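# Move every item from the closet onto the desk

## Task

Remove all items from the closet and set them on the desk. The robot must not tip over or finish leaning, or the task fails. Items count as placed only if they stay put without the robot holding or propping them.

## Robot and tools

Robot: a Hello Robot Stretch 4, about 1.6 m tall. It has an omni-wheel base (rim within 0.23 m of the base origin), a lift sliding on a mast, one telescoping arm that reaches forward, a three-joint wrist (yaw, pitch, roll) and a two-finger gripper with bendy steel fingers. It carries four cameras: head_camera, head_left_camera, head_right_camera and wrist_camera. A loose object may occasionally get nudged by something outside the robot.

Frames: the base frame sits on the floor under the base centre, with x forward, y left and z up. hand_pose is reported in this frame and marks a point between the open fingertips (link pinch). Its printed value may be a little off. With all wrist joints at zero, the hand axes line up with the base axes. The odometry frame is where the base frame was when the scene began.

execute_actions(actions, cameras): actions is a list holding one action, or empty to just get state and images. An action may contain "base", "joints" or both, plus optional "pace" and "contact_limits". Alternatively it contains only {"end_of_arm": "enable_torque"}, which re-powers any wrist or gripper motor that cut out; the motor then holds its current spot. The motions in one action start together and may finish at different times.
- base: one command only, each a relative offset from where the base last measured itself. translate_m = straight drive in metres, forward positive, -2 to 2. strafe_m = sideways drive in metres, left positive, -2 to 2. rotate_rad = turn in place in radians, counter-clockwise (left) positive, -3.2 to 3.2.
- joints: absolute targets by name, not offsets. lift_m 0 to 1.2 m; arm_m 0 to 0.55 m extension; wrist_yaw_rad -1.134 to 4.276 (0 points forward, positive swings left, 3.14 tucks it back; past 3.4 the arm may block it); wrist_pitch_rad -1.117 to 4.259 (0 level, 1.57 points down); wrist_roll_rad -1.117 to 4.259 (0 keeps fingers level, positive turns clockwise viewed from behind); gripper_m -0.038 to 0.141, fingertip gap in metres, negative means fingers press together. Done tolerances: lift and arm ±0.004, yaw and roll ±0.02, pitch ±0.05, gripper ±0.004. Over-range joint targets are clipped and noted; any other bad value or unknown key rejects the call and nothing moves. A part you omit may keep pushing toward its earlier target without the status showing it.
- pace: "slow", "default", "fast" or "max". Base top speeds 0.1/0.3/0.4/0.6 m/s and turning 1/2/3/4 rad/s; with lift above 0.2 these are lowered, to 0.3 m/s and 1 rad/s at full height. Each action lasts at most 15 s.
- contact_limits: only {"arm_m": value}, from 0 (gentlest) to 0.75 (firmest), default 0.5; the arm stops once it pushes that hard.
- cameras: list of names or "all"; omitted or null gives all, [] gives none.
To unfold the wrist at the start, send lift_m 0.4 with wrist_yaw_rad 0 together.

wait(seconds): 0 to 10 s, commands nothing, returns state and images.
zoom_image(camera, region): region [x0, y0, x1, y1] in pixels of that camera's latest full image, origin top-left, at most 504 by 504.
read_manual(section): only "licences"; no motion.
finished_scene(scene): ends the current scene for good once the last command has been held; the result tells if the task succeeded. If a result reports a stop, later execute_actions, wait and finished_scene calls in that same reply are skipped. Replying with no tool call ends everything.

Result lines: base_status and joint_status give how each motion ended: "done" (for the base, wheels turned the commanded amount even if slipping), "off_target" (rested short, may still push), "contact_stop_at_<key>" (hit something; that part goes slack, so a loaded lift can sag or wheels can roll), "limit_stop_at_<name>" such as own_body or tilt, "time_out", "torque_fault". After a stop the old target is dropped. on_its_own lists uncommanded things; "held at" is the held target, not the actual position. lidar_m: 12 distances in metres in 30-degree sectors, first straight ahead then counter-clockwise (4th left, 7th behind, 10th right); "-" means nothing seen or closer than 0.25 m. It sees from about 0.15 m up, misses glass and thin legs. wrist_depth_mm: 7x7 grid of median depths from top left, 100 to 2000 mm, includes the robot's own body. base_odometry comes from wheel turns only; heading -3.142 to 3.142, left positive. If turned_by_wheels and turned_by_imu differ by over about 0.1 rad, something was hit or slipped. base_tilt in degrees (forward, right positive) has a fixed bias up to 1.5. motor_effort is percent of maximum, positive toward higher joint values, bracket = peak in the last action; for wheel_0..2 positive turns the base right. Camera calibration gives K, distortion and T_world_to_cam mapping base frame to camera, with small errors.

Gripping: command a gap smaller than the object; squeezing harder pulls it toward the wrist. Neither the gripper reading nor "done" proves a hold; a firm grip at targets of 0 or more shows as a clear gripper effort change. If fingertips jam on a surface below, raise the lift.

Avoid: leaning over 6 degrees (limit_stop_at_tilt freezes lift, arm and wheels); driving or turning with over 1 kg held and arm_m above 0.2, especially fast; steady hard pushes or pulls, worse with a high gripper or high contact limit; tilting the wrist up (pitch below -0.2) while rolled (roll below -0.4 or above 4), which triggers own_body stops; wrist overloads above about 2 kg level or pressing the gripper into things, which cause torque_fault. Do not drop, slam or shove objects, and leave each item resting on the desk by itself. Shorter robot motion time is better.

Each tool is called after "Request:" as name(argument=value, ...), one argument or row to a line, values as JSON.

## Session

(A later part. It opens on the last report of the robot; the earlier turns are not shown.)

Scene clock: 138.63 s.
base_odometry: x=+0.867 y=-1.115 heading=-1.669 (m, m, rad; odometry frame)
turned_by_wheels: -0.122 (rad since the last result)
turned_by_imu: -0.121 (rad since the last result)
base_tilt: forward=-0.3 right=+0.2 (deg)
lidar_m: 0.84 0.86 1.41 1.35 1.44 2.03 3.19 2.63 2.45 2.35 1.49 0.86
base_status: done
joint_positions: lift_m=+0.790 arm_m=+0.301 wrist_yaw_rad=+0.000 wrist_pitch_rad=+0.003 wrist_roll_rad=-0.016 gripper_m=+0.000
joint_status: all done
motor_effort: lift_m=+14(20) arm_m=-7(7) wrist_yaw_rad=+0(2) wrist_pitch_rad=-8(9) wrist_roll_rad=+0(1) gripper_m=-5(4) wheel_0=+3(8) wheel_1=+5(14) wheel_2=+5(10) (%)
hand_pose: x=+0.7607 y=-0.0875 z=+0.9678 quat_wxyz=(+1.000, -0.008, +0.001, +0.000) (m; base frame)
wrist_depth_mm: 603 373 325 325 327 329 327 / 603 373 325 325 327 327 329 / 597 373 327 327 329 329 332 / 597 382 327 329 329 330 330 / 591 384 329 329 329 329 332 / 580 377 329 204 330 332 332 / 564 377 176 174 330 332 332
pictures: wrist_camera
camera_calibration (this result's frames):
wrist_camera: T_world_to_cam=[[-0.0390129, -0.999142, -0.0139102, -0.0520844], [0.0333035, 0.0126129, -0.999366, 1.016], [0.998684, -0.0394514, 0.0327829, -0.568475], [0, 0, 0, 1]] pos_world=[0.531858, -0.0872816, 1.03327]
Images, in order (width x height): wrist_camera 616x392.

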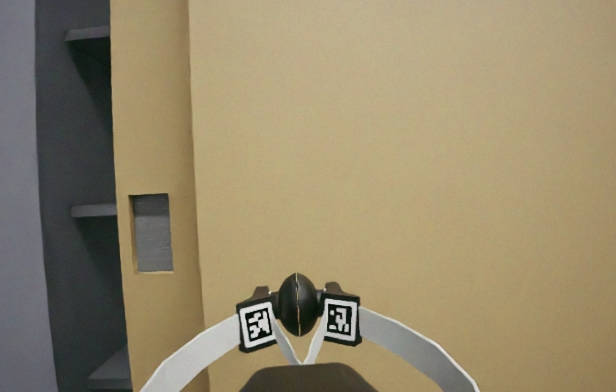

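Request:
execute_actions(
  actions=[
    {"base":{"strafe_m":0.21}},
  ],
  cameras=["wrist_camera"],
)

Request:
execute_actions(
  actions=[
    {"joints":{"arm_m":0.5},"contact_limits":{"arm_m":0.15},"pace":"slow"},
  ],
  cameras=["wrist_camera"],
)

Scene clock: 141.17 s.
base_odometry: x=+1.076 y=-1.135 heading=-1.668 (m, m, rad; odometry frame)
turned_by_wheels: +0.000 (rad since the last result)
turned_by_imu: +0.000 (rad since the last result)
base_tilt: forward=-0.3 right=+0.2 (deg)
lidar_m: 0.82 1.58 1.19 1.13 1.21 1.72 3.18 2.65 2.65 2.55 1.18 0.87
base_status: done
joint_positions: lift_m=+0.790 arm_m=+0.301 wrist_yaw_rad=+0.000 wrist_pitch_rad=+0.003 wrist_roll_rad=-0.016 gripper_m=+0.000
joint_status: not commanded
motor_effort: lift_m=+14(14) arm_m=-7(7) wrist_yaw_rad=-1(1) wrist_pitch_rad=-9(8) wrist_roll_rad=+0(1) gripper_m=-4(3) wheel_0=-4(13) wheel_1=+6(11) wheel_2=+0(3) (%)
hand_pose: x=+0.7607 y=-0.0874 z=+0.9678 quat_wxyz=(+1.000, -0.008, +0.001, +0.000) (m; base frame)
wrist_depth_mm: 312 300 640 647 382 338 336 / 314 303 820 917 379 336 340 / 315 304 904 1042 382 336 338 / 317 304 436 1042 384 342 342 / 319 304 415 1060 387 340 342 / 317 306 319 203 389 340 342 / 319 306 176 173 379 342 342
pictures: wrist_camera
camera_calibration (this result's frames):
wrist_camera: T_world_to_cam=[[-0.0389836, -0.999143, -0.0139102, -0.0520984], [0.0333029, 0.0126139, -0.999366, 1.016], [0.998685, -0.0394221, 0.0327827, -0.568473], [0, 0, 0, 1]] pos_world=[0.531858, -0.0872799, 1.03327]
Images, in order (width x height): wrist_camera 616x392.

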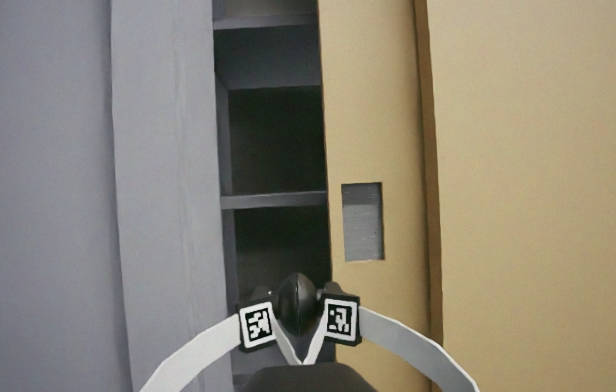

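Scene clock: 144.43 s.
base_odometry: x=+1.076 y=-1.135 heading=-1.668 (m, m, rad; odometry frame)
turned_by_wheels: +0.000 (rad since the last result)
turned_by_imu: -0.001 (rad since the last result)
base_tilt: forward=-0.4 right=+0.3 (deg)
lidar_m: 0.82 1.61 1.19 1.13 1.21 1.71 3.16 2.63 2.69 2.55 1.18 0.89
base_status: not commanded
joint_positions: lift_m=+0.790 arm_m=+0.499 wrist_yaw_rad=+0.000 wrist_pitch_rad=+0.003 wrist_roll_rad=-0.016 gripper_m=+0.000
joint_status: all done
motor_effort: lift_m=+14(14) arm_m=+8(10) wrist_yaw_rad=+0(1) wrist_pitch_rad=-9(9) wrist_roll_rad=+1(1) gripper_m=-4(3) wheel_0=-3(3) wheel_1=+5(5) wheel_2=+0(0) (%)
contact_limits: arm_m 0.15
hand_pose: x=+0.9581 y=-0.0874 z=+0.9678 quat_wxyz=(+1.000, -0.008, +0.001, +0.000) (m; base frame)
wrist_depth_mm: 131 196 647 683 183 184 - / 131 195 820 854 184 184 185 / 130 195 854 854 184 185 185 / 129 191 732 854 189 185 186 / 127 187 820 854 197 186 187 / 125 183 603 204 195 187 187 / 122 167 176 173 186 186 -
pictures: wrist_camera
camera_calibration (this result's frames):
wrist_camera: T_world_to_cam=[[-0.038893, -0.999147, -0.0139103, -0.0444647], [0.0333019, 0.012617, -0.999366, 1.00943], [0.998688, -0.0393316, 0.0327828, -0.765586], [0, 0, 0, 1]] pos_world=[0.729237, -0.0872745, 1.03327]
Images, in order (width x height): wrist_camera 616x392.

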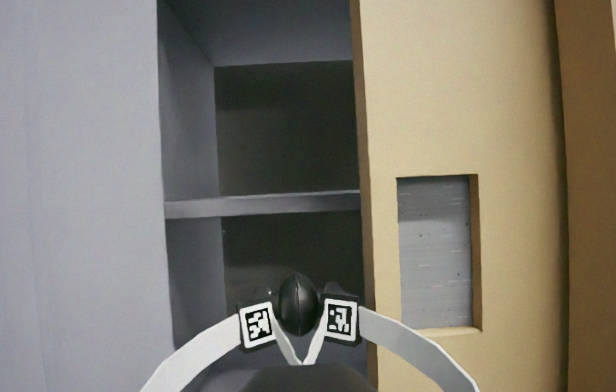

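Request:
execute_actions(
  actions=[
    {"base":{"strafe_m":-0.35},"pace":"slow"},
  ],
  cameras=["wrist_camera","head_camera"],
)

Scene clock: 149.43 s.
base_odometry: x=+0.728 y=-1.101 heading=-1.668 (m, m, rad; odometry frame)
turned_by_wheels: +0.001 (rad since the last result)
turned_by_imu: +0.006 (rad since the last result)
base_tilt: forward=-0.2 right=+0.3 (deg)
lidar_m: 0.85 0.89 1.55 1.49 1.59 2.27 3.19 2.67 2.26 2.19 1.18 0.87
base_status: done
joint_positions: lift_m=+0.790 arm_m=+0.499 wrist_yaw_rad=+0.003 wrist_pitch_rad=+0.003 wrist_roll_rad=-0.016 gripper_m=+0.000
joint_status: not commanded
motor_effort: lift_m=+14(14) arm_m=+7(7) wrist_yaw_rad=-9(29) wrist_pitch_rad=-9(9) wrist_roll_rad=+0(0) gripper_m=-6(8) wheel_0=+9(25) wheel_1=-4(8) wheel_2=+4(2) (%)
hand_pose: x=+0.9583 y=-0.0866 z=+0.9678 quat_wxyz=(+1.000, -0.008, +0.001, +0.001) (m; base frame)
wrist_depth_mm: 603 627 661 661 172 171 - / 741 831 842 842 172 172 - / 778 842 842 842 173 172 135 / 691 842 831 831 174 174 137 / 759 842 842 842 185 174 138 / 759 854 854 203 185 175 143 / 699 707 182 168 160 174 -
pictures: head_camera, wrist_camera
camera_calibration (this result's frames):
wrist_camera: T_world_to_cam=[[-0.0360645, -0.999253, -0.013866, -0.0464012], [0.0332656, 0.0126669, -0.999366, 1.00945], [0.998796, -0.0365029, 0.032784, -0.765669], [0, 0, 0, 1]] pos_world=[0.729493, -0.0871023, 1.03327]
Images, in order (width x height): head_camera 420x560, wrist_camera 616x392.

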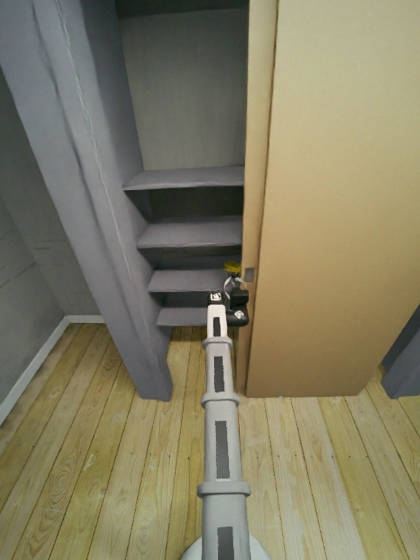

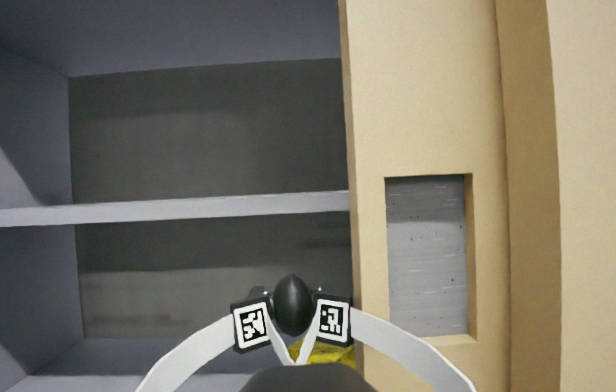

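Continuing; both doors will now move together.

Request:
execute_actions(
  actions=[
    {"base":{"strafe_m":-0.35},"pace":"slow"},
  ],
  cameras=["wrist_camera","head_camera"],
)

Scene clock: 153.37 s.
base_odometry: x=+0.457 y=-1.069 heading=-1.581 (m, m, rad; odometry frame)
turned_by_wheels: +0.086 (rad since the last result)
turned_by_imu: +0.096 (rad since the last result)
base_tilt: forward=-0.2 right=+0.3 (deg)
lidar_m: 0.82 1.03 1.79 1.75 1.93 2.97 3.16 2.47 1.96 1.93 1.07 0.85
base_status: strafe_m contact_stop (by the wheels' count: -0.272 of -0.350)
joint_positions: lift_m=+0.790 arm_m=+0.499 wrist_yaw_rad=+0.000 wrist_pitch_rad=+0.002 wrist_roll_rad=-0.016 gripper_m=+0.000
joint_status: not commanded
on_its_own: the wheels are slack since a contact_stop
motor_effort: lift_m=+14(14) arm_m=+7(8) wrist_yaw_rad=+0(66) wrist_pitch_rad=-9(9) wrist_roll_rad=+0(1) gripper_m=-5(13) wheel_0=+0(31) wheel_1=+0(2) wheel_2=+0(11) (%)
hand_pose: x=+0.9582 y=-0.0874 z=+0.9678 quat_wxyz=(+1.000, -0.008, +0.001, +0.000) (m; base frame)
wrist_depth_mm: 597 627 661 676 627 156 - / 866 866 854 831 809 156 154 / 891 866 842 831 809 157 155 / 866 854 854 831 421 167 166 / 904 878 854 842 831 167 166 / 904 878 854 204 195 168 167 / 723 732 176 174 394 160 -
pictures: head_camera, wrist_camera
camera_calibration (this result's frames):
wrist_camera: T_world_to_cam=[[-0.0388865, -0.999148, -0.0137936, -0.0445772], [0.0334288, 0.0124955, -0.999363, 1.00931], [0.998684, -0.0393228, 0.0329144, -0.765846], [0, 0, 0, 1]] pos_world=[0.729365, -0.0872663, 1.03326]
Images, in order (width x height): head_camera 420x560, wrist_camera 616x392.

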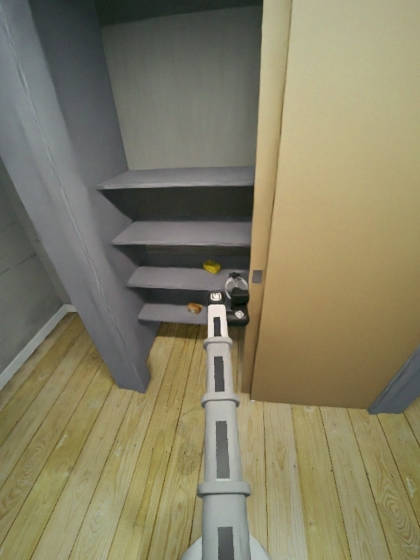

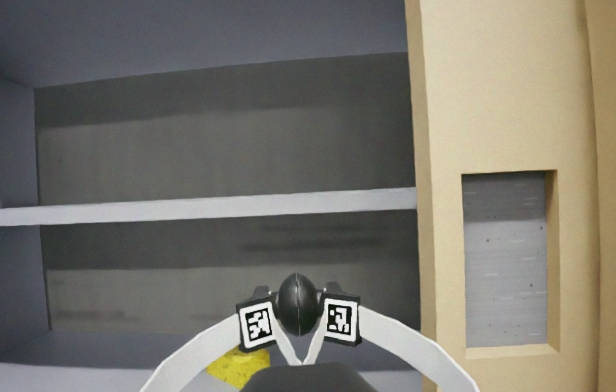

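Request:
execute_actions(
  actions=[
    {"base":{"strafe_m":0.06},"joints":{"arm_m":0.15}},
  ],
  cameras=[],
)

Request:
execute_actions(
  actions=[
    {"base":{"rotate_rad":-0.1},"joints":{"wrist_pitch_rad":0.25,"gripper_m":0.1,"lift_m":0.72}},
  ],
  cameras=["wrist_camera","head_camera"],
)

Scene clock: 155.97 s.
base_odometry: x=+0.517 y=-1.069 heading=-1.581 (m, m, rad; odometry frame)
turned_by_wheels: +0.000 (rad since the last result)
turned_by_imu: +0.000 (rad since the last result)
base_tilt: forward=-0.3 right=+0.3 (deg)
lidar_m: 0.89 1.00 1.75 1.70 1.87 2.87 3.15 2.56 2.04 1.99 1.07 0.83
base_status: done
joint_positions: lift_m=+0.790 arm_m=+0.151 wrist_yaw_rad=+0.000 wrist_pitch_rad=+0.003 wrist_roll_rad=-0.016 gripper_m=+0.000
joint_status: all done
motor_effort: lift_m=+14(14) arm_m=-7(6) wrist_yaw_rad=-1(1) wrist_pitch_rad=-9(10) wrist_roll_rad=+0(1) gripper_m=-4(4) wheel_0=-3(12) wheel_1=+5(12) wheel_2=+0(0) (%)
hand_pose: x=+0.6107 y=-0.0874 z=+0.9678 quat_wxyz=(+1.000, -0.008, +0.001, +0.000) (m; base frame)
wrist_depth_mm: 946 1229 1229 1182 496 449 439 / 891 946 960 1025 504 449 439 / 931 1205 1205 1205 504 452 445 / 904 1205 1229 1182 512 452 449 / 917 1229 1205 1205 517 452 445 / 891 1060 1042 203 508 455 445 / 842 1060 176 173 512 455 449
pictures: none
No camera images: the call's "cameras" was empty. Leave "cameras" out to get every camera's image.

Scene clock: 157.77 s.
base_odometry: x=+0.517 y=-1.070 heading=-1.680 (m, m, rad; odometry frame)
turned_by_wheels: -0.099 (rad since the last result)
turned_by_imu: -0.099 (rad since the last result)
base_tilt: forward=-0.2 right=+0.2 (deg)
lidar_m: 0.86 1.01 1.78 1.70 1.80 2.53 3.19 2.67 2.04 1.97 1.14 0.85
base_status: done
joint_positions: lift_m=+0.720 arm_m=+0.151 wrist_yaw_rad=+0.000 wrist_pitch_rad=+0.252 wrist_roll_rad=-0.016 gripper_m=+0.100
joint_status: all done
motor_effort: lift_m=+14(18) arm_m=-7(8) wrist_yaw_rad=-1(2) wrist_pitch_rad=-7(6) wrist_roll_rad=+2(1) gripper_m=+0(4) wheel_0=+3(10) wheel_1=+5(11) wheel_2=+6(11) (%)
hand_pose: x=+0.6016 y=-0.0874 z=+0.8266 quat_wxyz=(+0.992, -0.008, +0.126, +0.001) (m; base frame)
wrist_depth_mm: 1078 1078 1078 484 433 433 430 / 1060 1098 1098 492 445 445 449 / 1138 1160 1182 1160 462 462 466 / 931 1008 960 788 480 480 488 / 1098 1255 1255 1160 500 504 508 / 991 946 931 878 199 525 530 / 1060 1308 1281 147 549 549 554
pictures: head_camera, wrist_camera
camera_calibration (this result's frames):
wrist_camera: T_world_to_cam=[[-0.0411639, -0.999145, -0.0037615, -0.0673355], [-0.214435, 0.0125114, -0.976658, 1.01043], [0.97587, -0.0393965, -0.214767, -0.186616], [0, 0, 0, 1]] pos_world=[0.396013, -0.0872719, 0.946516]
Images, in order (width x height): head_camera 420x560, wrist_camera 616x392.

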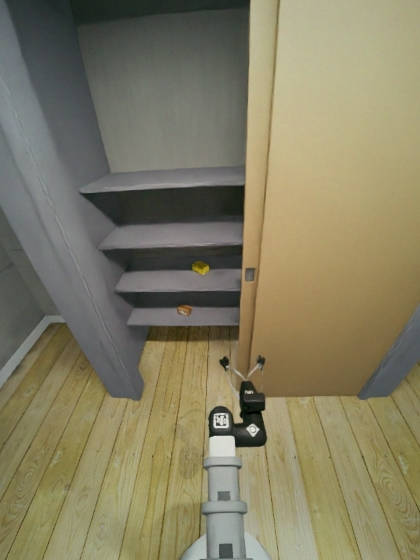

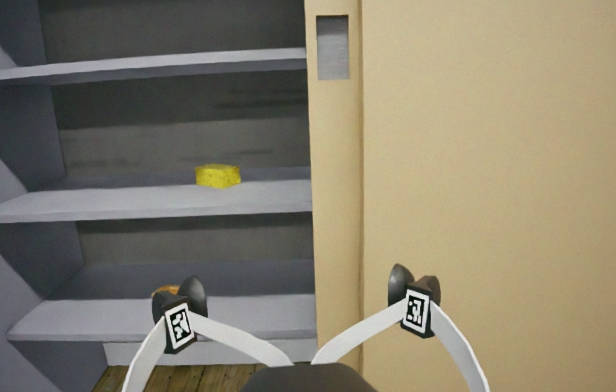

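Request:
execute_actions(
  actions=[
    {"base":{"strafe_m":0.18},"joints":{"lift_m":0.70,"gripper_m":0.13}},
  ],
  cameras=[],
)

Request:
execute_actions(
  actions=[
    {"base":{"translate_m":0.3},"joints":{"arm_m":0.35}},
  ],
  cameras=["wrist_camera"],
)

Scene clock: 160.27 s.
base_odometry: x=+0.696 y=-1.089 heading=-1.680 (m, m, rad; odometry frame)
turned_by_wheels: +0.000 (rad since the last result)
turned_by_imu: +0.000 (rad since the last result)
base_tilt: forward=-0.3 right=+0.3 (deg)
lidar_m: 1.15 0.91 1.58 1.52 1.59 2.27 3.17 2.65 2.25 2.16 1.16 0.90
base_status: done
joint_positions: lift_m=+0.700 arm_m=+0.151 wrist_yaw_rad=+0.000 wrist_pitch_rad=+0.252 wrist_roll_rad=-0.016 gripper_m=+0.130
joint_status: all done
motor_effort: lift_m=+14(15) arm_m=-7(7) wrist_yaw_rad=+0(0) wrist_pitch_rad=-7(8) wrist_roll_rad=+2(0) gripper_m=+0(0) wheel_0=-3(12) wheel_1=+3(20) wheel_2=+0(4) (%)
hand_pose: x=+0.6016 y=-0.0874 z=+0.8066 quat_wxyz=(+0.992, -0.008, +0.126, +0.001) (m; base frame)
wrist_depth_mm: 854 1060 1098 960 976 480 439 / 820 1118 1118 1138 1160 492 455 / 866 1160 1182 1160 1182 508 477 / 809 946 1008 960 946 525 492 / 842 1160 1255 1281 1205 544 517 / 820 216 946 991 891 535 539 / 809 991 1336 147 1308 559 559
pictures: none
No camera images: the call's "cameras" was empty. Leave "cameras" out to get every camera's image.

Scene clock: 162.73 s.
base_odometry: x=+0.663 y=-1.387 heading=-1.679 (m, m, rad; odometry frame)
turned_by_wheels: +0.001 (rad since the last result)
turned_by_imu: -0.001 (rad since the last result)
base_tilt: forward=-0.3 right=+0.2 (deg)
lidar_m: 0.85 0.65 0.82 1.51 1.60 2.25 3.47 3.02 2.25 2.18 0.77 0.64
base_status: done
joint_positions: lift_m=+0.700 arm_m=+0.349 wrist_yaw_rad=+0.000 wrist_pitch_rad=+0.252 wrist_roll_rad=-0.016 gripper_m=+0.130
joint_status: all done
motor_effort: lift_m=+14(14) arm_m=+7(5) wrist_yaw_rad=-1(1) wrist_pitch_rad=-7(7) wrist_roll_rad=+1(1) gripper_m=+1(0) wheel_0=+5(8) wheel_1=+7(12) wheel_2=-5(14) (%)
hand_pose: x=+0.7990 y=-0.0874 z=+0.8065 quat_wxyz=(+0.992, -0.008, +0.126, +0.001) (m; base frame)
wrist_depth_mm: 421 462 512 554 585 585 585 / 647 654 661 661 661 676 683 / 676 683 691 691 691 699 699 / 699 715 707 699 715 715 707 / 530 525 512 477 496 484 469 / 384 217 382 377 332 342 349 / 517 329 332 147 699 676 699
pictures: wrist_camera
camera_calibration (this result's frames):
wrist_camera: T_world_to_cam=[[-0.040934, -0.999155, -0.0037517, -0.0594132], [-0.214668, 0.0124617, -0.976608, 1.0333], [0.975829, -0.0391711, -0.214997, -0.383323], [0, 0, 0, 1]] pos_world=[0.593442, -0.0872548, 0.926488]
Images, in order (width x height): wrist_camera 616x392.

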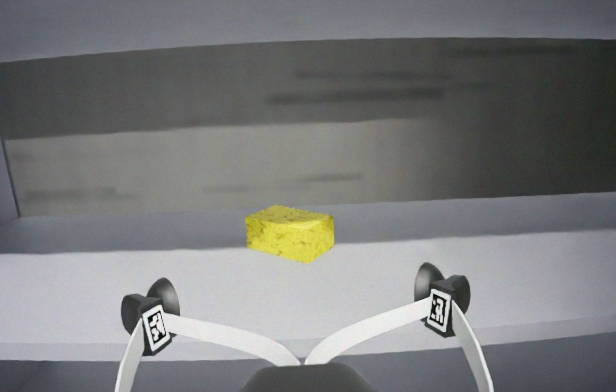

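Request:
execute_actions(
  actions=[
    {"base":{"translate_m":0.1},"joints":{"arm_m":0.47,"lift_m":0.675,"gripper_m":0.141}},
  ],
  cameras=["wrist_camera"],
)

Request:
execute_actions(
  actions=[
    {"joints":{"arm_m":0.53,"lift_m":0.66},"pace":"slow"},
  ],
  cameras=["wrist_camera"],
)

Scene clock: 164.87 s.
base_odometry: x=+0.653 y=-1.486 heading=-1.679 (m, m, rad; odometry frame)
turned_by_wheels: +0.001 (rad since the last result)
turned_by_imu: +0.000 (rad since the last result)
base_tilt: forward=-0.2 right=+0.2 (deg)
lidar_m: 0.74 0.57 0.65 1.50 1.59 2.25 3.62 3.02 2.24 2.19 0.62 0.55
base_status: done
joint_positions: lift_m=+0.675 arm_m=+0.469 wrist_yaw_rad=+0.000 wrist_pitch_rad=+0.252 wrist_roll_rad=-0.016 gripper_m=+0.141
joint_status: all done
motor_effort: lift_m=+14(17) arm_m=+7(9) wrist_yaw_rad=-2(0) wrist_pitch_rad=-8(8) wrist_roll_rad=+0(1) gripper_m=+1(1) wheel_0=+5(8) wheel_1=+7(12) wheel_2=-3(14) (%)
hand_pose: x=+0.9190 y=-0.0874 z=+0.7815 quat_wxyz=(+0.992, -0.008, +0.126, +0.001) (m; base frame)
wrist_depth_mm: 430 436 436 433 442 442 439 / 449 452 452 452 455 455 455 / 462 466 466 469 469 473 477 / 480 484 488 488 492 492 496 / 466 462 452 445 436 421 410 / 338 211 291 263 285 285 307 / 268 264 262 147 263 250 249
pictures: wrist_camera
camera_calibration (this result's frames):
wrist_camera: T_world_to_cam=[[-0.0409342, -0.999155, -0.00375095, -0.0545953], [-0.214689, 0.0124618, -0.976603, 1.03467], [0.975824, -0.0391712, -0.215018, -0.505775], [0, 0, 0, 1]] pos_world=[0.713444, -0.0872548, 0.901505]
Images, in order (width x height): wrist_camera 616x392.

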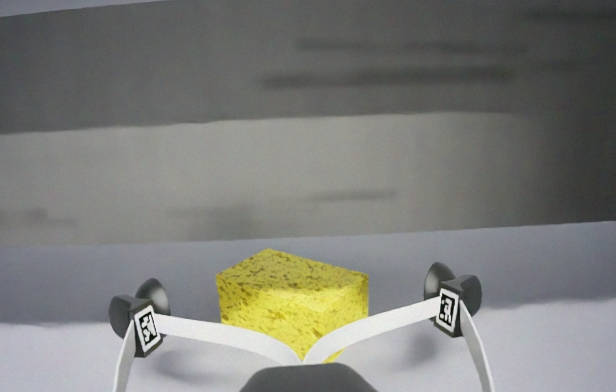

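Scene clock: 166.70 s.
base_odometry: x=+0.653 y=-1.486 heading=-1.679 (m, m, rad; odometry frame)
turned_by_wheels: +0.000 (rad since the last result)
turned_by_imu: +0.000 (rad since the last result)
base_tilt: forward=-0.2 right=+0.2 (deg)
lidar_m: 0.76 0.56 0.65 1.51 1.58 2.27 3.62 3.02 2.26 2.19 0.62 0.56
base_status: not commanded
joint_positions: lift_m=+0.660 arm_m=+0.529 wrist_yaw_rad=+0.000 wrist_pitch_rad=+0.252 wrist_roll_rad=-0.016 gripper_m=+0.141
joint_status: all done
motor_effort: lift_m=+14(11) arm_m=+8(8) wrist_yaw_rad=-2(1) wrist_pitch_rad=-8(8) wrist_roll_rad=+2(1) gripper_m=+1(0) wheel_0=+5(5) wheel_1=+7(7) wheel_2=-4(3) (%)
hand_pose: x=+0.9789 y=-0.0874 z=+0.7665 quat_wxyz=(+0.992, -0.008, +0.126, +0.001) (m; base frame)
wrist_depth_mm: 377 379 382 384 384 384 387 / 389 392 394 397 397 397 402 / 407 407 410 410 415 415 418 / 421 424 427 427 430 436 433 / 436 424 413 407 397 387 377 / 307 210 235 220 223 260 285 / 247 242 232 147 232 229 229
pictures: wrist_camera
camera_calibration (this result's frames):
wrist_camera: T_world_to_cam=[[-0.0409511, -0.999154, -0.00375089, -0.0521857], [-0.214689, 0.0124654, -0.976603, 1.03291], [0.975824, -0.0391877, -0.215018, -0.567495], [0, 0, 0, 1]] pos_world=[0.773393, -0.0872561, 0.886528]
Images, in order (width x height): wrist_camera 616x392.

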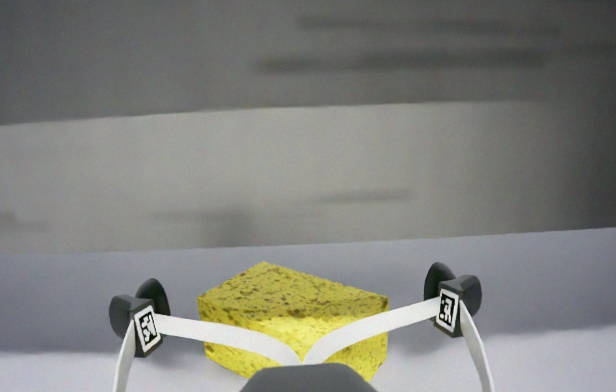

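Request:
execute_actions(
  actions=[
    {"joints":{"lift_m":0.65,"gripper_m":0.03}},
  ],
  cameras=[],
)

Request:
execute_actions(
  actions=[
    {"joints":{"lift_m":0.69}},
  ],
  cameras=["wrist_camera"],
)

Scene clock: 169.40 s.
base_odometry: x=+0.653 y=-1.486 heading=-1.679 (m, m, rad; odometry frame)
turned_by_wheels: +0.000 (rad since the last result)
turned_by_imu: +0.000 (rad since the last result)
base_tilt: forward=-0.3 right=+0.3 (deg)
lidar_m: 0.73 0.57 0.65 1.51 1.60 2.26 3.59 3.05 2.28 2.20 0.62 0.55
base_status: not commanded
joint_positions: lift_m=+0.650 arm_m=+0.529 wrist_yaw_rad=+0.000 wrist_pitch_rad=+0.252 wrist_roll_rad=-0.016 gripper_m=+0.030
joint_status: all done
motor_effort: lift_m=+14(14) arm_m=+7(8) wrist_yaw_rad=-1(0) wrist_pitch_rad=-8(9) wrist_roll_rad=+1(2) gripper_m=-14(16) wheel_0=+5(5) wheel_1=+7(7) wheel_2=-3(4) (%)
hand_pose: x=+0.9789 y=-0.0874 z=+0.7565 quat_wxyz=(+0.992, -0.008, +0.126, +0.001) (m; base frame)
wrist_depth_mm: 377 379 382 384 382 384 382 / 389 394 394 394 399 402 399 / 404 407 410 410 413 413 415 / 424 427 427 427 430 433 433 / 404 397 366 287 375 364 355 / 290 291 205 212 195 272 266 / 231 218 216 208 220 208 216
pictures: none
No camera images: the call's "cameras" was empty. Leave "cameras" out to get every camera's image.

Scene clock: 170.40 s.
base_odometry: x=+0.653 y=-1.486 heading=-1.679 (m, m, rad; odometry frame)
turned_by_wheels: +0.000 (rad since the last result)
turned_by_imu: +0.000 (rad since the last result)
base_tilt: forward=-0.2 right=+0.3 (deg)
lidar_m: 0.75 0.57 0.64 1.51 1.60 2.27 3.62 3.05 2.26 2.20 0.62 0.55
base_status: not commanded
joint_positions: lift_m=+0.690 arm_m=+0.529 wrist_yaw_rad=+0.000 wrist_pitch_rad=+0.252 wrist_roll_rad=-0.016 gripper_m=+0.030
joint_status: all done
motor_effort: lift_m=+21(22) arm_m=+8(7) wrist_yaw_rad=-1(1) wrist_pitch_rad=-7(8) wrist_roll_rad=+1(1) gripper_m=-15(15) wheel_0=+5(5) wheel_1=+6(7) wheel_2=-4(4) (%)
hand_pose: x=+0.9789 y=-0.0874 z=+0.7959 quat_wxyz=(+0.992, -0.008, +0.126, +0.001) (m; base frame)
wrist_depth_mm: 375 377 377 382 387 387 387 / 389 392 394 392 399 399 399 / 407 407 410 410 415 415 418 / 424 424 424 430 430 433 436 / 439 439 439 287 445 445 445 / 364 364 204 211 195 340 330 / 290 273 272 208 277 263 271
pictures: wrist_camera
camera_calibration (this result's frames):
wrist_camera: T_world_to_cam=[[-0.0409515, -0.999154, -0.00374955, -0.0520761], [-0.214719, 0.0124654, -0.976596, 1.06163], [0.975817, -0.039188, -0.215048, -0.561153], [0, 0, 0, 1]] pos_world=[0.773401, -0.0872561, 0.915912]
Images, in order (width x height): wrist_camera 616x392.

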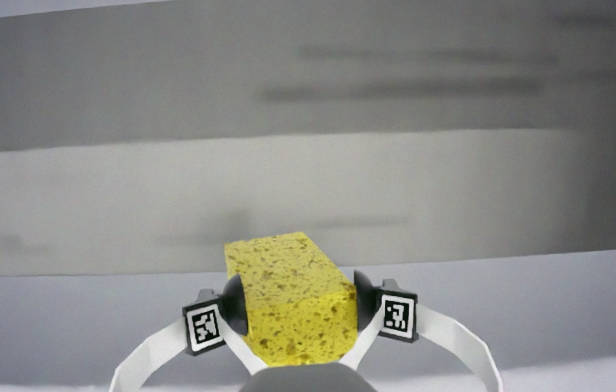

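Request:
execute_actions(
  actions=[
    {"base":{"translate_m":-0.3},"joints":{"arm_m":0.0}},
  ],
  cameras=[],
)

Request:
execute_actions(
  actions=[
    {"base":{"rotate_rad":3.16},"joints":{"lift_m":1.06}},
  ],
  cameras=[],
)

Request:
execute_actions(
  actions=[
    {"base":{"translate_m":1.3},"pace":"fast"},
  ],
  cameras=["head_camera"],
)

Scene clock: 173.80 s.
base_odometry: x=+0.685 y=-1.188 heading=-1.679 (m, m, rad; odometry frame)
turned_by_wheels: +0.000 (rad since the last result)
turned_by_imu: +0.000 (rad since the last result)
base_tilt: forward=-0.2 right=+0.3 (deg)
lidar_m: 1.05 0.83 1.56 1.51 1.61 2.27 2.87 2.84 2.23 2.17 1.03 0.82
base_status: done
joint_positions: lift_m=+0.690 arm_m=+0.001 wrist_yaw_rad=+0.000 wrist_pitch_rad=+0.253 wrist_roll_rad=-0.016 gripper_m=+0.030
joint_status: all done
motor_effort: lift_m=+21(22) arm_m=-7(6) wrist_yaw_rad=+0(2) wrist_pitch_rad=-9(10) wrist_roll_rad=+0(1) gripper_m=-14(16) wheel_0=-5(10) wheel_1=-5(15) wheel_2=+5(15) (%)
hand_pose: x=+0.4515 y=-0.0875 z=+0.7958 quat_wxyz=(+0.992, -0.008, +0.126, +0.001) (m; base frame)
wrist_depth_mm: 854 1118 1138 1025 946 508 488 / 820 1160 1182 1182 1160 512 504 / 866 1205 1229 1205 1229 530 521 / 854 1008 1255 1281 917 549 549 / 854 1160 1182 287 1138 574 574 / 831 991 204 212 195 591 591 / 676 960 1255 208 1229 609 627
pictures: none
No camera images: the call's "cameras" was empty. Leave "cameras" out to get every camera's image.

Scene clock: 176.67 s.
base_odometry: x=+0.685 y=-1.188 heading=+1.480 (m, m, rad; odometry frame)
turned_by_wheels: +3.159 (rad since the last result)
turned_by_imu: +3.138 (rad since the last result)
base_tilt: forward=-0.4 right=+0.3 (deg)
lidar_m: 0.51 2.59 2.21 2.15 1.01 0.82 1.06 0.86 1.60 1.52 1.61 2.30
base_status: done
joint_positions: lift_m=+1.060 arm_m=+0.001 wrist_yaw_rad=+0.000 wrist_pitch_rad=+0.253 wrist_roll_rad=-0.016 gripper_m=+0.030
joint_status: all done
motor_effort: lift_m=+21(20) arm_m=-8(7) wrist_yaw_rad=-1(1) wrist_pitch_rad=-8(10) wrist_roll_rad=+0(0) gripper_m=-15(15) wheel_0=-5(10) wheel_1=-5(9) wheel_2=-5(13) (%)
hand_pose: x=+0.4516 y=-0.0874 z=+1.1658 quat_wxyz=(+0.992, -0.008, +0.126, +0.001) (m; base frame)
wrist_depth_mm: - - - - - - - / - - - - - - - / - - - - - - - / - - - - - - - / - - - 289 - - - / - - 204 212 195 - - / 1863 1756 1756 208 1808 1708 1863
pictures: none
No camera images: the call's "cameras" was empty. Leave "cameras" out to get every camera's image.

Scene clock: 181.97 s.
base_odometry: x=+0.803 y=+0.106 heading=+1.480 (m, m, rad; odometry frame)
turned_by_wheels: +0.001 (rad since the last result)
turned_by_imu: -0.004 (rad since the last result)
base_tilt: forward=-0.3 right=+0.2 (deg)
lidar_m: 0.53 1.23 1.78 2.09 2.21 2.11 2.06 2.17 1.67 1.59 1.68 2.02
base_status: done
joint_positions: lift_m=+1.060 arm_m=+0.001 wrist_yaw_rad=+0.000 wrist_pitch_rad=+0.253 wrist_roll_rad=-0.016 gripper_m=+0.030
joint_status: not commanded
motor_effort: lift_m=+21(21) arm_m=-7(7) wrist_yaw_rad=+0(2) wrist_pitch_rad=-9(10) wrist_roll_rad=+1(1) gripper_m=-14(14) wheel_0=+4(9) wheel_1=+7(10) wheel_2=-3(15) (%)
hand_pose: x=+0.4515 y=-0.0874 z=+1.1658 quat_wxyz=(+0.992, -0.008, +0.126, +0.001) (m; base frame)
wrist_depth_mm: 1618 1576 1537 1576 1576 1618 1576 / 1618 1661 1618 1661 1661 1661 1661 / 1661 1661 1708 1661 1756 1708 1708 / 1366 1336 1808 1863 1756 1808 1756 / 1808 1808 1808 289 1808 1921 1808 / 1921 1921 204 211 195 1983 1921 / 1983 1618 1537 208 1808 1708 1756
pictures: head_camera
Images, in order (width x height): head_camera 420x560.

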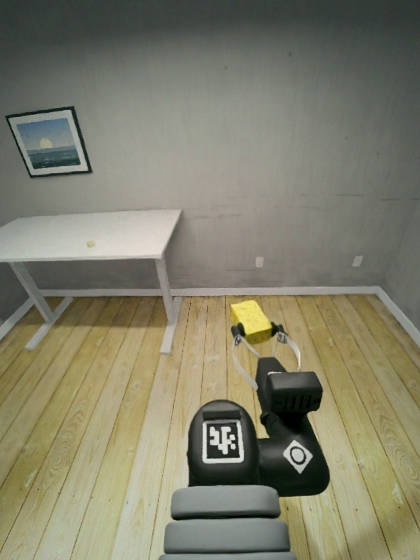

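Request:
execute_actions(
  actions=[
    {"base":{"strafe_m":1.0},"pace":"fast"},
  ],
  cameras=["head_camera"],
)

Scene clock: 186.67 s.
base_odometry: x=-0.193 y=+0.196 heading=+1.480 (m, m, rad; odometry frame)
turned_by_wheels: +0.000 (rad since the last result)
turned_by_imu: +0.000 (rad since the last result)
base_tilt: forward=-0.2 right=+0.3 (deg)
lidar_m: 0.53 1.27 1.14 1.10 1.19 1.68 1.95 2.14 2.72 2.60 2.72 1.23
base_status: done
joint_positions: lift_m=+1.060 arm_m=+0.001 wrist_yaw_rad=+0.000 wrist_pitch_rad=+0.253 wrist_roll_rad=-0.016 gripper_m=+0.030
joint_status: not commanded
motor_effort: lift_m=+21(21) arm_m=-7(7) wrist_yaw_rad=-1(2) wrist_pitch_rad=-10(9) wrist_roll_rad=+2(1) gripper_m=-16(16) wheel_0=-2(15) wheel_1=+3(18) wheel_2=+0(1) (%)
hand_pose: x=+0.4515 y=-0.0874 z=+1.1658 quat_wxyz=(+0.992, -0.008, +0.126, +0.001) (m; base frame)
wrist_depth_mm: 1661 1661 1576 1661 1661 1708 1661 / 1661 1708 1661 1661 1661 1708 1708 / 1708 1808 1756 1708 1756 1756 1756 / 1366 1336 1255 1229 1182 1464 1863 / 1708 1921 1808 287 1921 1921 1921 / 1756 1983 204 212 195 - - / 1708 1537 1808 208 1756 1756 1756
pictures: head_camera
Images, in order (width x height): head_camera 420x560.

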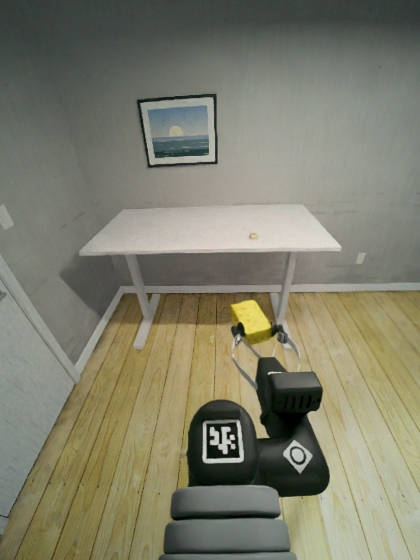

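Request:
execute_actions(
  actions=[
    {"base":{"translate_m":0.4},"joints":{"wrist_yaw_rad":0.4}},
  ],
  cameras=[],
)

Request:
execute_actions(
  actions=[
    {"joints":{"arm_m":0.4}},
  ],
  cameras=[],
)

Request:
execute_actions(
  actions=[
    {"joints":{"lift_m":0.925}},
  ],
  cameras=["head_camera","wrist_camera"],
)

Scene clock: 191.80 s.
base_odometry: x=-0.157 y=+0.595 heading=+1.481 (m, m, rad; odometry frame)
turned_by_wheels: +0.000 (rad since the last result)
turned_by_imu: -0.002 (rad since the last result)
base_tilt: forward=-0.2 right=+0.2 (deg)
lidar_m: 0.53 0.88 1.10 1.07 1.16 1.62 2.36 2.83 2.72 2.63 2.19 0.84
base_status: done
joint_positions: lift_m=+1.060 arm_m=+0.001 wrist_yaw_rad=+0.400 wrist_pitch_rad=+0.253 wrist_roll_rad=-0.016 gripper_m=+0.030
joint_status: all done
motor_effort: lift_m=+20(20) arm_m=-7(7) wrist_yaw_rad=-1(4) wrist_pitch_rad=-9(9) wrist_roll_rad=+1(1) gripper_m=-16(15) wheel_0=+5(8) wheel_1=+5(14) wheel_2=-5(15) (%)
hand_pose: x=+0.4635 y=+0.0282 z=+1.1658 quat_wxyz=(+0.972, -0.033, +0.122, +0.198) (m; base frame)
wrist_depth_mm: 1118 1366 1499 1308 1205 1118 1078 / 1138 1397 1537 1366 1281 1160 1098 / 1138 1430 1576 1430 1336 1205 1138 / 1160 1397 1281 1255 1205 1160 1118 / 1118 917 778 287 788 768 750 / 1182 1464 204 211 195 580 554 / 1182 1308 1281 208 1499 1366 1281
pictures: none
No camera images: the call's "cameras" was empty. Leave "cameras" out to get every camera's image.

Scene clock: 194.10 s.
base_odometry: x=-0.157 y=+0.595 heading=+1.481 (m, m, rad; odometry frame)
turned_by_wheels: +0.000 (rad since the last result)
turned_by_imu: +0.000 (rad since the last result)
base_tilt: forward=-0.3 right=+0.3 (deg)
lidar_m: 0.80 0.87 1.10 1.06 1.17 1.64 2.37 2.83 2.70 2.64 2.17 0.86
base_status: not commanded
joint_positions: lift_m=+1.060 arm_m=+0.399 wrist_yaw_rad=+0.400 wrist_pitch_rad=+0.252 wrist_roll_rad=-0.016 gripper_m=+0.030
joint_status: all done
motor_effort: lift_m=+20(20) arm_m=+8(12) wrist_yaw_rad=+0(1) wrist_pitch_rad=-8(9) wrist_roll_rad=+1(1) gripper_m=-14(16) wheel_0=+5(5) wheel_1=+6(6) wheel_2=-5(5) (%)
hand_pose: x=+0.8609 y=+0.0283 z=+1.1659 quat_wxyz=(+0.972, -0.033, +0.122, +0.198) (m; base frame)
wrist_depth_mm: 1078 1160 1042 931 854 798 750 / 1098 1205 1078 976 904 820 768 / 1118 1255 1138 1025 931 866 798 / 1138 1281 1182 1060 991 891 831 / 854 842 778 287 768 768 741 / 609 615 204 212 195 569 554 / 484 459 455 208 462 439 452
pictures: none
No camera images: the call's "cameras" was empty. Leave "cameras" out to get every camera's image.

Scene clock: 195.73 s.
base_odometry: x=-0.157 y=+0.595 heading=+1.481 (m, m, rad; odometry frame)
turned_by_wheels: +0.000 (rad since the last result)
turned_by_imu: +0.000 (rad since the last result)
base_tilt: forward=-0.2 right=+0.4 (deg)
lidar_m: 0.80 0.88 1.07 1.07 1.15 1.64 2.38 2.81 2.71 2.64 2.18 0.83
base_status: not commanded
joint_positions: lift_m=+0.925 arm_m=+0.399 wrist_yaw_rad=+0.400 wrist_pitch_rad=+0.252 wrist_roll_rad=-0.016 gripper_m=+0.030
joint_status: all done
motor_effort: lift_m=+14(18) arm_m=+7(7) wrist_yaw_rad=-1(1) wrist_pitch_rad=-8(8) wrist_roll_rad=+1(1) gripper_m=-16(15) wheel_0=+5(5) wheel_1=+6(6) wheel_2=-5(5) (%)
hand_pose: x=+0.8609 y=+0.0283 z=+1.0315 quat_wxyz=(+0.972, -0.033, +0.122, +0.198) (m; base frame)
wrist_depth_mm: 1098 1160 1042 946 866 798 759 / 1098 1205 1098 991 891 831 768 / 1138 1255 1138 1025 931 866 798 / 798 778 750 723 699 668 654 / 500 492 452 287 462 445 436 / 359 359 204 211 195 334 329 / 314 274 267 209 271 257 266
pictures: head_camera, wrist_camera
camera_calibration (this result's frames):
wrist_camera: T_world_to_cam=[[0.351242, -0.936277, -0.00374886, -0.279909], [-0.202776, -0.0721605, -0.976563, 1.25697], [0.914063, 0.34377, -0.2152, -0.348321], [0, 0, 0, 1]] pos_world=[0.671585, -0.0516268, 1.1515]
Images, in order (width x height): head_camera 420x560, wrist_camera 616x392.

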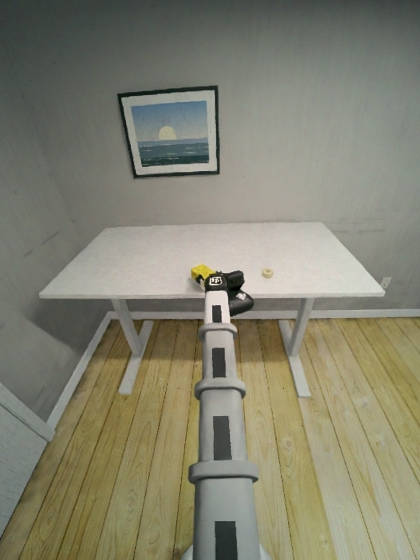

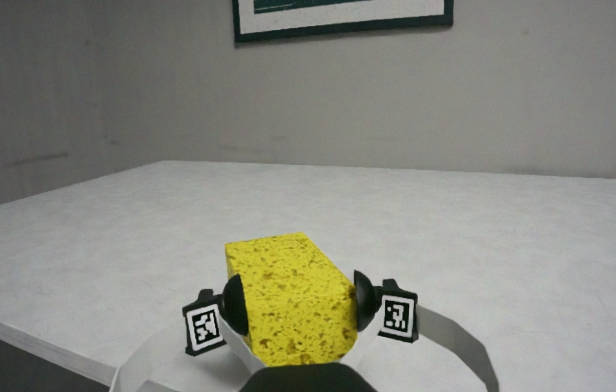

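Close to the front edge; extending further before release.

Request:
execute_actions(
  actions=[
    {"joints":{"arm_m":0.52,"lift_m":0.93}},
  ],
  cameras=[],
)

Request:
execute_actions(
  actions=[
    {"joints":{"lift_m":0.915,"gripper_m":0.13}},
  ],
  cameras=[],
)

Request:
execute_actions(
  actions=[
    {"joints":{"lift_m":1.02}},
  ],
  cameras=["head_camera"],
)

Request:
execute_actions(
  actions=[
    {"joints":{"arm_m":0,"wrist_yaw_rad":0}},
  ],
  cameras=["head_camera"],
)

Scene clock: 197.73 s.
base_odometry: x=-0.157 y=+0.595 heading=+1.481 (m, m, rad; odometry frame)
turned_by_wheels: +0.000 (rad since the last result)
turned_by_imu: +0.000 (rad since the last result)
base_tilt: forward=-0.3 right=+0.3 (deg)
lidar_m: 0.80 0.87 1.09 1.06 1.17 1.65 2.36 2.85 2.70 2.63 2.19 0.84
base_status: not commanded
joint_positions: lift_m=+0.930 arm_m=+0.519 wrist_yaw_rad=+0.400 wrist_pitch_rad=+0.252 wrist_roll_rad=-0.016 gripper_m=+0.030
joint_status: all done
motor_effort: lift_m=+21(23) arm_m=+7(8) wrist_yaw_rad=-2(1) wrist_pitch_rad=-8(8) wrist_roll_rad=+1(1) gripper_m=-15(15) wheel_0=+5(5) wheel_1=+6(5) wheel_2=-5(5) (%)
hand_pose: x=+0.9809 y=+0.0283 z=+1.0359 quat_wxyz=(+0.972, -0.033, +0.122, +0.198) (m; base frame)
wrist_depth_mm: 1078 1008 904 820 768 707 661 / 1098 1042 946 866 798 732 691 / 1138 1098 976 891 820 759 691 / 820 798 759 741 707 691 668 / 512 508 462 289 473 459 445 / 366 366 204 211 195 343 334 / 293 274 273 209 277 262 271
pictures: none
No camera images: the call's "cameras" was empty. Leave "cameras" out to get every camera's image.

Scene clock: 199.67 s.
base_odometry: x=-0.157 y=+0.595 heading=+1.481 (m, m, rad; odometry frame)
turned_by_wheels: +0.000 (rad since the last result)
turned_by_imu: +0.000 (rad since the last result)
base_tilt: forward=-0.3 right=+0.2 (deg)
lidar_m: 0.80 0.86 1.11 1.06 1.16 1.65 2.37 2.81 2.71 2.64 2.16 0.84
base_status: not commanded
joint_positions: lift_m=+0.915 arm_m=+0.519 wrist_yaw_rad=+0.400 wrist_pitch_rad=+0.252 wrist_roll_rad=-0.016 gripper_m=+0.130
joint_status: all done
motor_effort: lift_m=+14(18) arm_m=+7(7) wrist_yaw_rad=-1(1) wrist_pitch_rad=-9(9) wrist_roll_rad=+2(2) gripper_m=-1(16) wheel_0=+5(5) wheel_1=+5(6) wheel_2=-5(5) (%)
hand_pose: x=+0.9809 y=+0.0283 z=+1.0215 quat_wxyz=(+0.972, -0.033, +0.122, +0.198) (m; base frame)
wrist_depth_mm: 1098 1008 917 820 768 699 661 / 1118 1042 946 866 798 732 676 / 1138 1098 991 891 831 759 699 / 759 723 699 683 654 640 621 / 473 462 459 449 439 427 415 / 342 217 267 251 234 300 310 / 271 254 254 147 257 252 251
pictures: none
No camera images: the call's "cameras" was empty. Leave "cameras" out to get every camera's image.

Scene clock: 201.13 s.
base_odometry: x=-0.157 y=+0.595 heading=+1.481 (m, m, rad; odometry frame)
turned_by_wheels: +0.000 (rad since the last result)
turned_by_imu: +0.000 (rad since the last result)
base_tilt: forward=-0.3 right=+0.3 (deg)
lidar_m: 0.78 0.86 1.11 1.05 1.15 1.63 2.38 2.84 2.73 2.64 2.18 0.86
base_status: not commanded
joint_positions: lift_m=+1.020 arm_m=+0.519 wrist_yaw_rad=+0.400 wrist_pitch_rad=+0.252 wrist_roll_rad=-0.016 gripper_m=+0.130
joint_status: all done
motor_effort: lift_m=+21(23) arm_m=+7(7) wrist_yaw_rad=+0(1) wrist_pitch_rad=-8(7) wrist_roll_rad=+1(0) gripper_m=+0(1) wheel_0=+5(5) wheel_1=+6(6) wheel_2=-5(5) (%)
hand_pose: x=+0.9809 y=+0.0283 z=+1.1259 quat_wxyz=(+0.972, -0.033, +0.122, +0.198) (m; base frame)
wrist_depth_mm: 1078 1025 891 809 759 707 654 / 1098 1060 960 854 798 723 676 / 1118 1118 976 891 809 741 699 / 1138 1138 1008 917 842 788 723 / 741 732 723 699 691 668 647 / 539 216 530 521 462 469 484 / 424 399 415 147 410 397 394
pictures: head_camera
Images, in order (width x height): head_camera 420x560.

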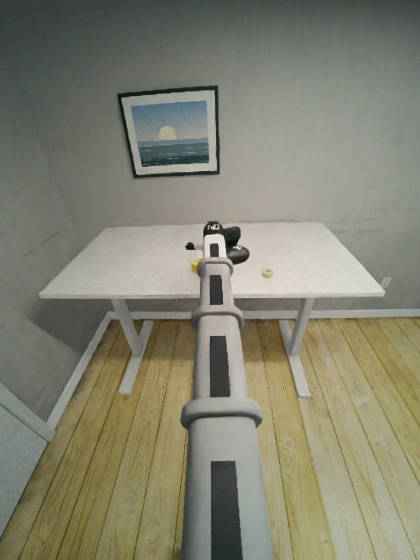

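Scene clock: 203.73 s.
base_odometry: x=-0.157 y=+0.595 heading=+1.481 (m, m, rad; odometry frame)
turned_by_wheels: +0.000 (rad since the last result)
turned_by_imu: +0.000 (rad since the last result)
base_tilt: forward=-0.3 right=+0.3 (deg)
lidar_m: 0.80 0.86 1.11 1.07 1.16 1.64 2.37 2.85 2.72 2.64 2.21 0.82
base_status: not commanded
joint_positions: lift_m=+1.020 arm_m=+0.001 wrist_yaw_rad=+0.000 wrist_pitch_rad=+0.253 wrist_roll_rad=-0.016 gripper_m=+0.130
joint_status: all done
motor_effort: lift_m=+21(21) arm_m=-8(7) wrist_yaw_rad=+0(5) wrist_pitch_rad=-8(9) wrist_roll_rad=+0(0) gripper_m=+0(0) wheel_0=+5(5) wheel_1=+5(6) wheel_2=-5(5) (%)
hand_pose: x=+0.4515 y=-0.0874 z=+1.1258 quat_wxyz=(+0.992, -0.008, +0.126, +0.001) (m; base frame)
wrist_depth_mm: 1229 1229 1229 1255 1281 1308 1281 / 1281 1308 1308 1308 1336 1308 1336 / 1336 1366 1366 1366 1366 1397 1366 / 1229 1160 1118 1078 1060 1008 1430 / 741 732 732 715 691 676 707 / 1078 217 1537 1499 1537 1060 1537 / 1118 1576 1576 147 1618 1661 1618
pictures: head_camera
Images, in order (width x height): head_camera 420x560.

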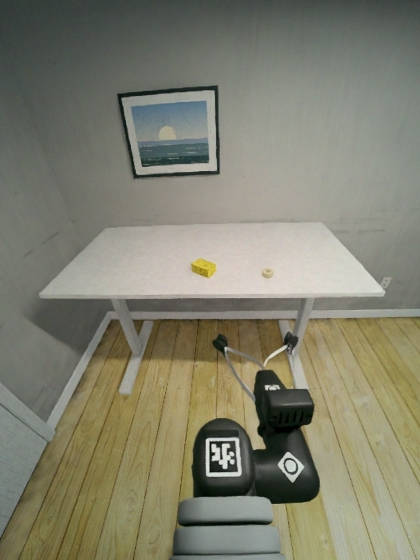

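Request:
execute_actions(
  actions=[
    {"base":{"rotate_rad":-3.16},"joints":{"lift_m":0.6}},
  ],
  cameras=[],
)

Request:
execute_actions(
  actions=[
    {"base":{"translate_m":1.6},"pace":"fast"},
  ],
  cameras=[],
)

Request:
execute_actions(
  actions=[
    {"base":{"strafe_m":1.07},"pace":"fast"},
  ],
  cameras=["head_camera","wrist_camera"],
)

Scene clock: 207.90 s.
base_odometry: x=-0.157 y=+0.595 heading=-1.678 (m, m, rad; odometry frame)
turned_by_wheels: -3.159 (rad since the last result)
turned_by_imu: -3.139 (rad since the last result)
base_tilt: forward=-0.2 right=+0.2 (deg)
lidar_m: 2.36 2.51 2.69 2.61 2.22 0.83 0.80 0.88 1.12 1.07 1.16 1.61
base_status: done
joint_positions: lift_m=+0.600 arm_m=+0.001 wrist_yaw_rad=+0.000 wrist_pitch_rad=+0.253 wrist_roll_rad=-0.016 gripper_m=+0.130
joint_status: all done
motor_effort: lift_m=+14(21) arm_m=-8(7) wrist_yaw_rad=-1(0) wrist_pitch_rad=-9(9) wrist_roll_rad=+2(2) gripper_m=-1(0) wheel_0=+5(11) wheel_1=+7(9) wheel_2=+5(11) (%)
hand_pose: x=+0.4516 y=-0.0874 z=+0.7064 quat_wxyz=(+0.992, -0.008, +0.126, +0.001) (m; base frame)
wrist_depth_mm: - - - - - - 1397 / - - - - - - 1464 / - - - - - - 1499 / - - - - - - 1499 / - - - - 1921 1863 1499 / 1499 216 1537 1499 1308 1336 1366 / 1229 1138 1182 147 1160 1118 1138
pictures: none
No camera images: the call's "cameras" was empty. Leave "cameras" out to get every camera's image.

Scene clock: 213.20 s.
base_odometry: x=-0.327 y=-0.996 heading=-1.677 (m, m, rad; odometry frame)
turned_by_wheels: +0.000 (rad since the last result)
turned_by_imu: -0.005 (rad since the last result)
base_tilt: forward=-0.3 right=+0.3 (deg)
lidar_m: 0.77 0.84 1.61 2.53 2.68 3.29 3.22 1.63 1.18 1.13 1.18 0.81
base_status: done
joint_positions: lift_m=+0.600 arm_m=+0.001 wrist_yaw_rad=+0.000 wrist_pitch_rad=+0.253 wrist_roll_rad=-0.016 gripper_m=+0.130
joint_status: not commanded
motor_effort: lift_m=+14(14) arm_m=-7(7) wrist_yaw_rad=-1(1) wrist_pitch_rad=-9(9) wrist_roll_rad=+1(1) gripper_m=-1(0) wheel_0=+2(9) wheel_1=+5(10) wheel_2=-1(16) (%)
hand_pose: x=+0.4515 y=-0.0874 z=+0.7064 quat_wxyz=(+0.992, -0.008, +0.126, +0.001) (m; base frame)
wrist_depth_mm: 517 525 521 504 517 1205 1229 / 535 539 544 525 535 1255 1255 / 559 559 569 544 559 1308 1281 / 574 585 585 569 574 1336 1336 / 609 603 609 597 597 1397 1397 / 634 217 634 627 609 1366 1366 / 647 647 661 147 654 1160 1138
pictures: none
No camera images: the call's "cameras" was empty. Leave "cameras" out to get every camera's image.

Scene clock: 217.03 s.
base_odometry: x=+0.737 y=-1.110 heading=-1.677 (m, m, rad; odometry frame)
turned_by_wheels: +0.000 (rad since the last result)
turned_by_imu: +0.000 (rad since the last result)
base_tilt: forward=-0.3 right=+0.3 (deg)
lidar_m: 1.13 0.89 1.55 1.48 1.58 2.21 3.20 2.66 2.30 2.23 1.17 0.90
base_status: done
joint_positions: lift_m=+0.600 arm_m=+0.001 wrist_yaw_rad=+0.000 wrist_pitch_rad=+0.253 wrist_roll_rad=-0.016 gripper_m=+0.130
joint_status: not commanded
motor_effort: lift_m=+15(15) arm_m=-7(7) wrist_yaw_rad=+0(0) wrist_pitch_rad=-9(10) wrist_roll_rad=+0(0) gripper_m=-1(1) wheel_0=-2(14) wheel_1=+1(16) wheel_2=+0(1) (%)
hand_pose: x=+0.4515 y=-0.0874 z=+0.7064 quat_wxyz=(+0.992, -0.008, +0.126, +0.001) (m; base frame)
wrist_depth_mm: 809 976 1118 1182 1160 574 569 / 820 1205 1229 1281 1281 591 585 / 668 1060 1281 1281 1308 615 615 / 661 1182 1336 1336 1336 647 627 / 654 1042 1060 1098 1098 661 668 / 647 216 1464 1464 768 683 691 / 668 768 1182 147 1138 732 723
pictures: head_camera, wrist_camera
camera_calibration (this result's frames):
wrist_camera: T_world_to_cam=[[-0.0411058, -0.999148, -0.00374289, -0.0739869], [-0.215005, 0.0125036, -0.976533, 0.861024], [0.975748, -0.0393364, -0.215335, -0.0655335], [0, 0, 0, 1]] pos_world=[0.246027, -0.0872677, 0.826429]
Images, in order (width x height): head_camera 420x560, wrist_camera 616x392.

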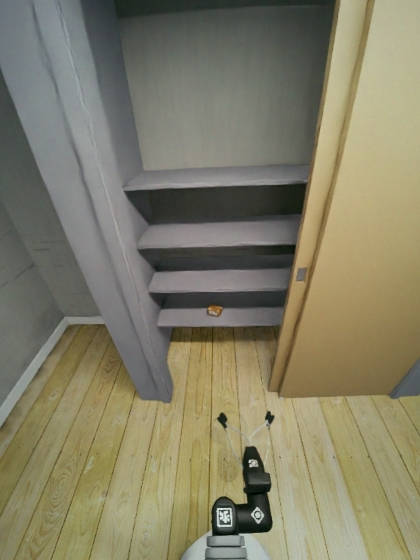

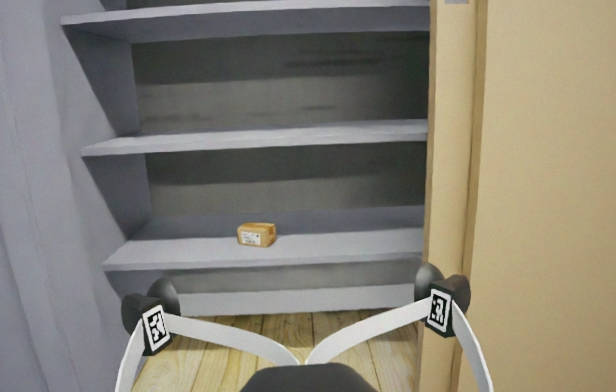

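Request:
execute_actions(
  actions=[
    {"base":{"strafe_m":0.085},"joints":{"lift_m":0.47}},
  ],
  cameras=[],
)

Request:
execute_actions(
  actions=[
    {"base":{"translate_m":0.3},"joints":{"arm_m":0.2}},
  ],
  cameras=["wrist_camera"],
)

Scene clock: 219.40 s.
base_odometry: x=+0.821 y=-1.119 heading=-1.677 (m, m, rad; odometry frame)
turned_by_wheels: +0.000 (rad since the last result)
turned_by_imu: +0.000 (rad since the last result)
base_tilt: forward=-0.3 right=+0.3 (deg)
lidar_m: 0.94 0.84 1.46 1.38 1.48 2.08 2.81 2.65 2.38 2.30 1.17 0.94
base_status: done
joint_positions: lift_m=+0.470 arm_m=+0.001 wrist_yaw_rad=+0.000 wrist_pitch_rad=+0.253 wrist_roll_rad=-0.016 gripper_m=+0.130
joint_status: all done
motor_effort: lift_m=+14(16) arm_m=-7(7) wrist_yaw_rad=-1(1) wrist_pitch_rad=-9(9) wrist_roll_rad=-1(2) gripper_m=-1(0) wheel_0=-3(12) wheel_1=+7(17) wheel_2=+0(0) (%)
hand_pose: x=+0.4515 y=-0.0874 z=+0.5764 quat_wxyz=(+0.992, -0.008, +0.126, +0.001) (m; base frame)
wrist_depth_mm: 539 1008 1205 1205 1229 621 574 / 549 946 1229 1255 1281 647 585 / 569 1008 1308 1308 1308 668 615 / 591 946 1118 1182 1138 707 640 / 615 991 1430 1397 1430 715 668 / 640 216 1281 1281 1118 699 699 / 676 661 991 148 991 741 732
pictures: none
No camera images: the call's "cameras" was empty. Leave "cameras" out to get every camera's image.

Scene clock: 221.87 s.
base_odometry: x=+0.790 y=-1.417 heading=-1.677 (m, m, rad; odometry frame)
turned_by_wheels: +0.000 (rad since the last result)
turned_by_imu: -0.001 (rad since the last result)
base_tilt: forward=-0.3 right=+0.3 (deg)
lidar_m: 0.84 0.57 1.45 1.39 1.47 2.08 3.15 3.04 2.39 2.32 0.77 0.69
base_status: done
joint_positions: lift_m=+0.470 arm_m=+0.199 wrist_yaw_rad=+0.000 wrist_pitch_rad=+0.252 wrist_roll_rad=-0.016 gripper_m=+0.130
joint_status: all done
motor_effort: lift_m=+14(14) arm_m=+7(9) wrist_yaw_rad=-1(0) wrist_pitch_rad=-8(10) wrist_roll_rad=+1(2) gripper_m=+0(0) wheel_0=+4(9) wheel_1=+6(12) wheel_2=-5(14) (%)
hand_pose: x=+0.6490 y=-0.0874 z=+0.5765 quat_wxyz=(+0.992, -0.008, +0.126, +0.001) (m; base frame)
wrist_depth_mm: 661 750 778 778 768 759 768 / 591 778 778 788 788 798 798 / 654 820 820 831 831 831 831 / 654 831 842 878 866 866 854 / 640 715 707 640 668 661 647 / 525 217 521 512 480 488 539 / 621 759 960 148 960 960 976
pictures: wrist_camera
camera_calibration (this result's frames):
wrist_camera: T_world_to_cam=[[-0.0409343, -0.999155, -0.00375176, -0.0664161], [-0.214797, 0.012467, -0.976579, 0.77651], [0.975801, -0.0391697, -0.215126, -0.286301], [0, 0, 0, 1]] pos_world=[0.443445, -0.087255, 0.696484]
Images, in order (width x height): wrist_camera 616x392.

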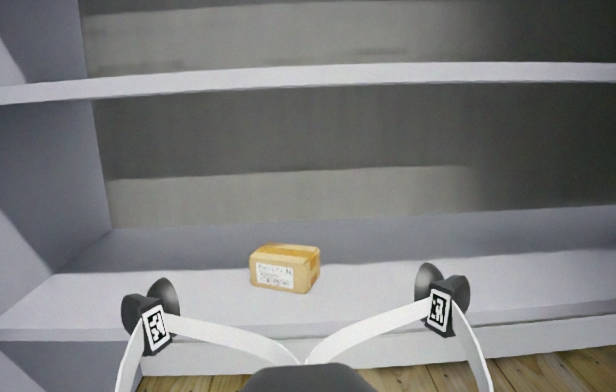

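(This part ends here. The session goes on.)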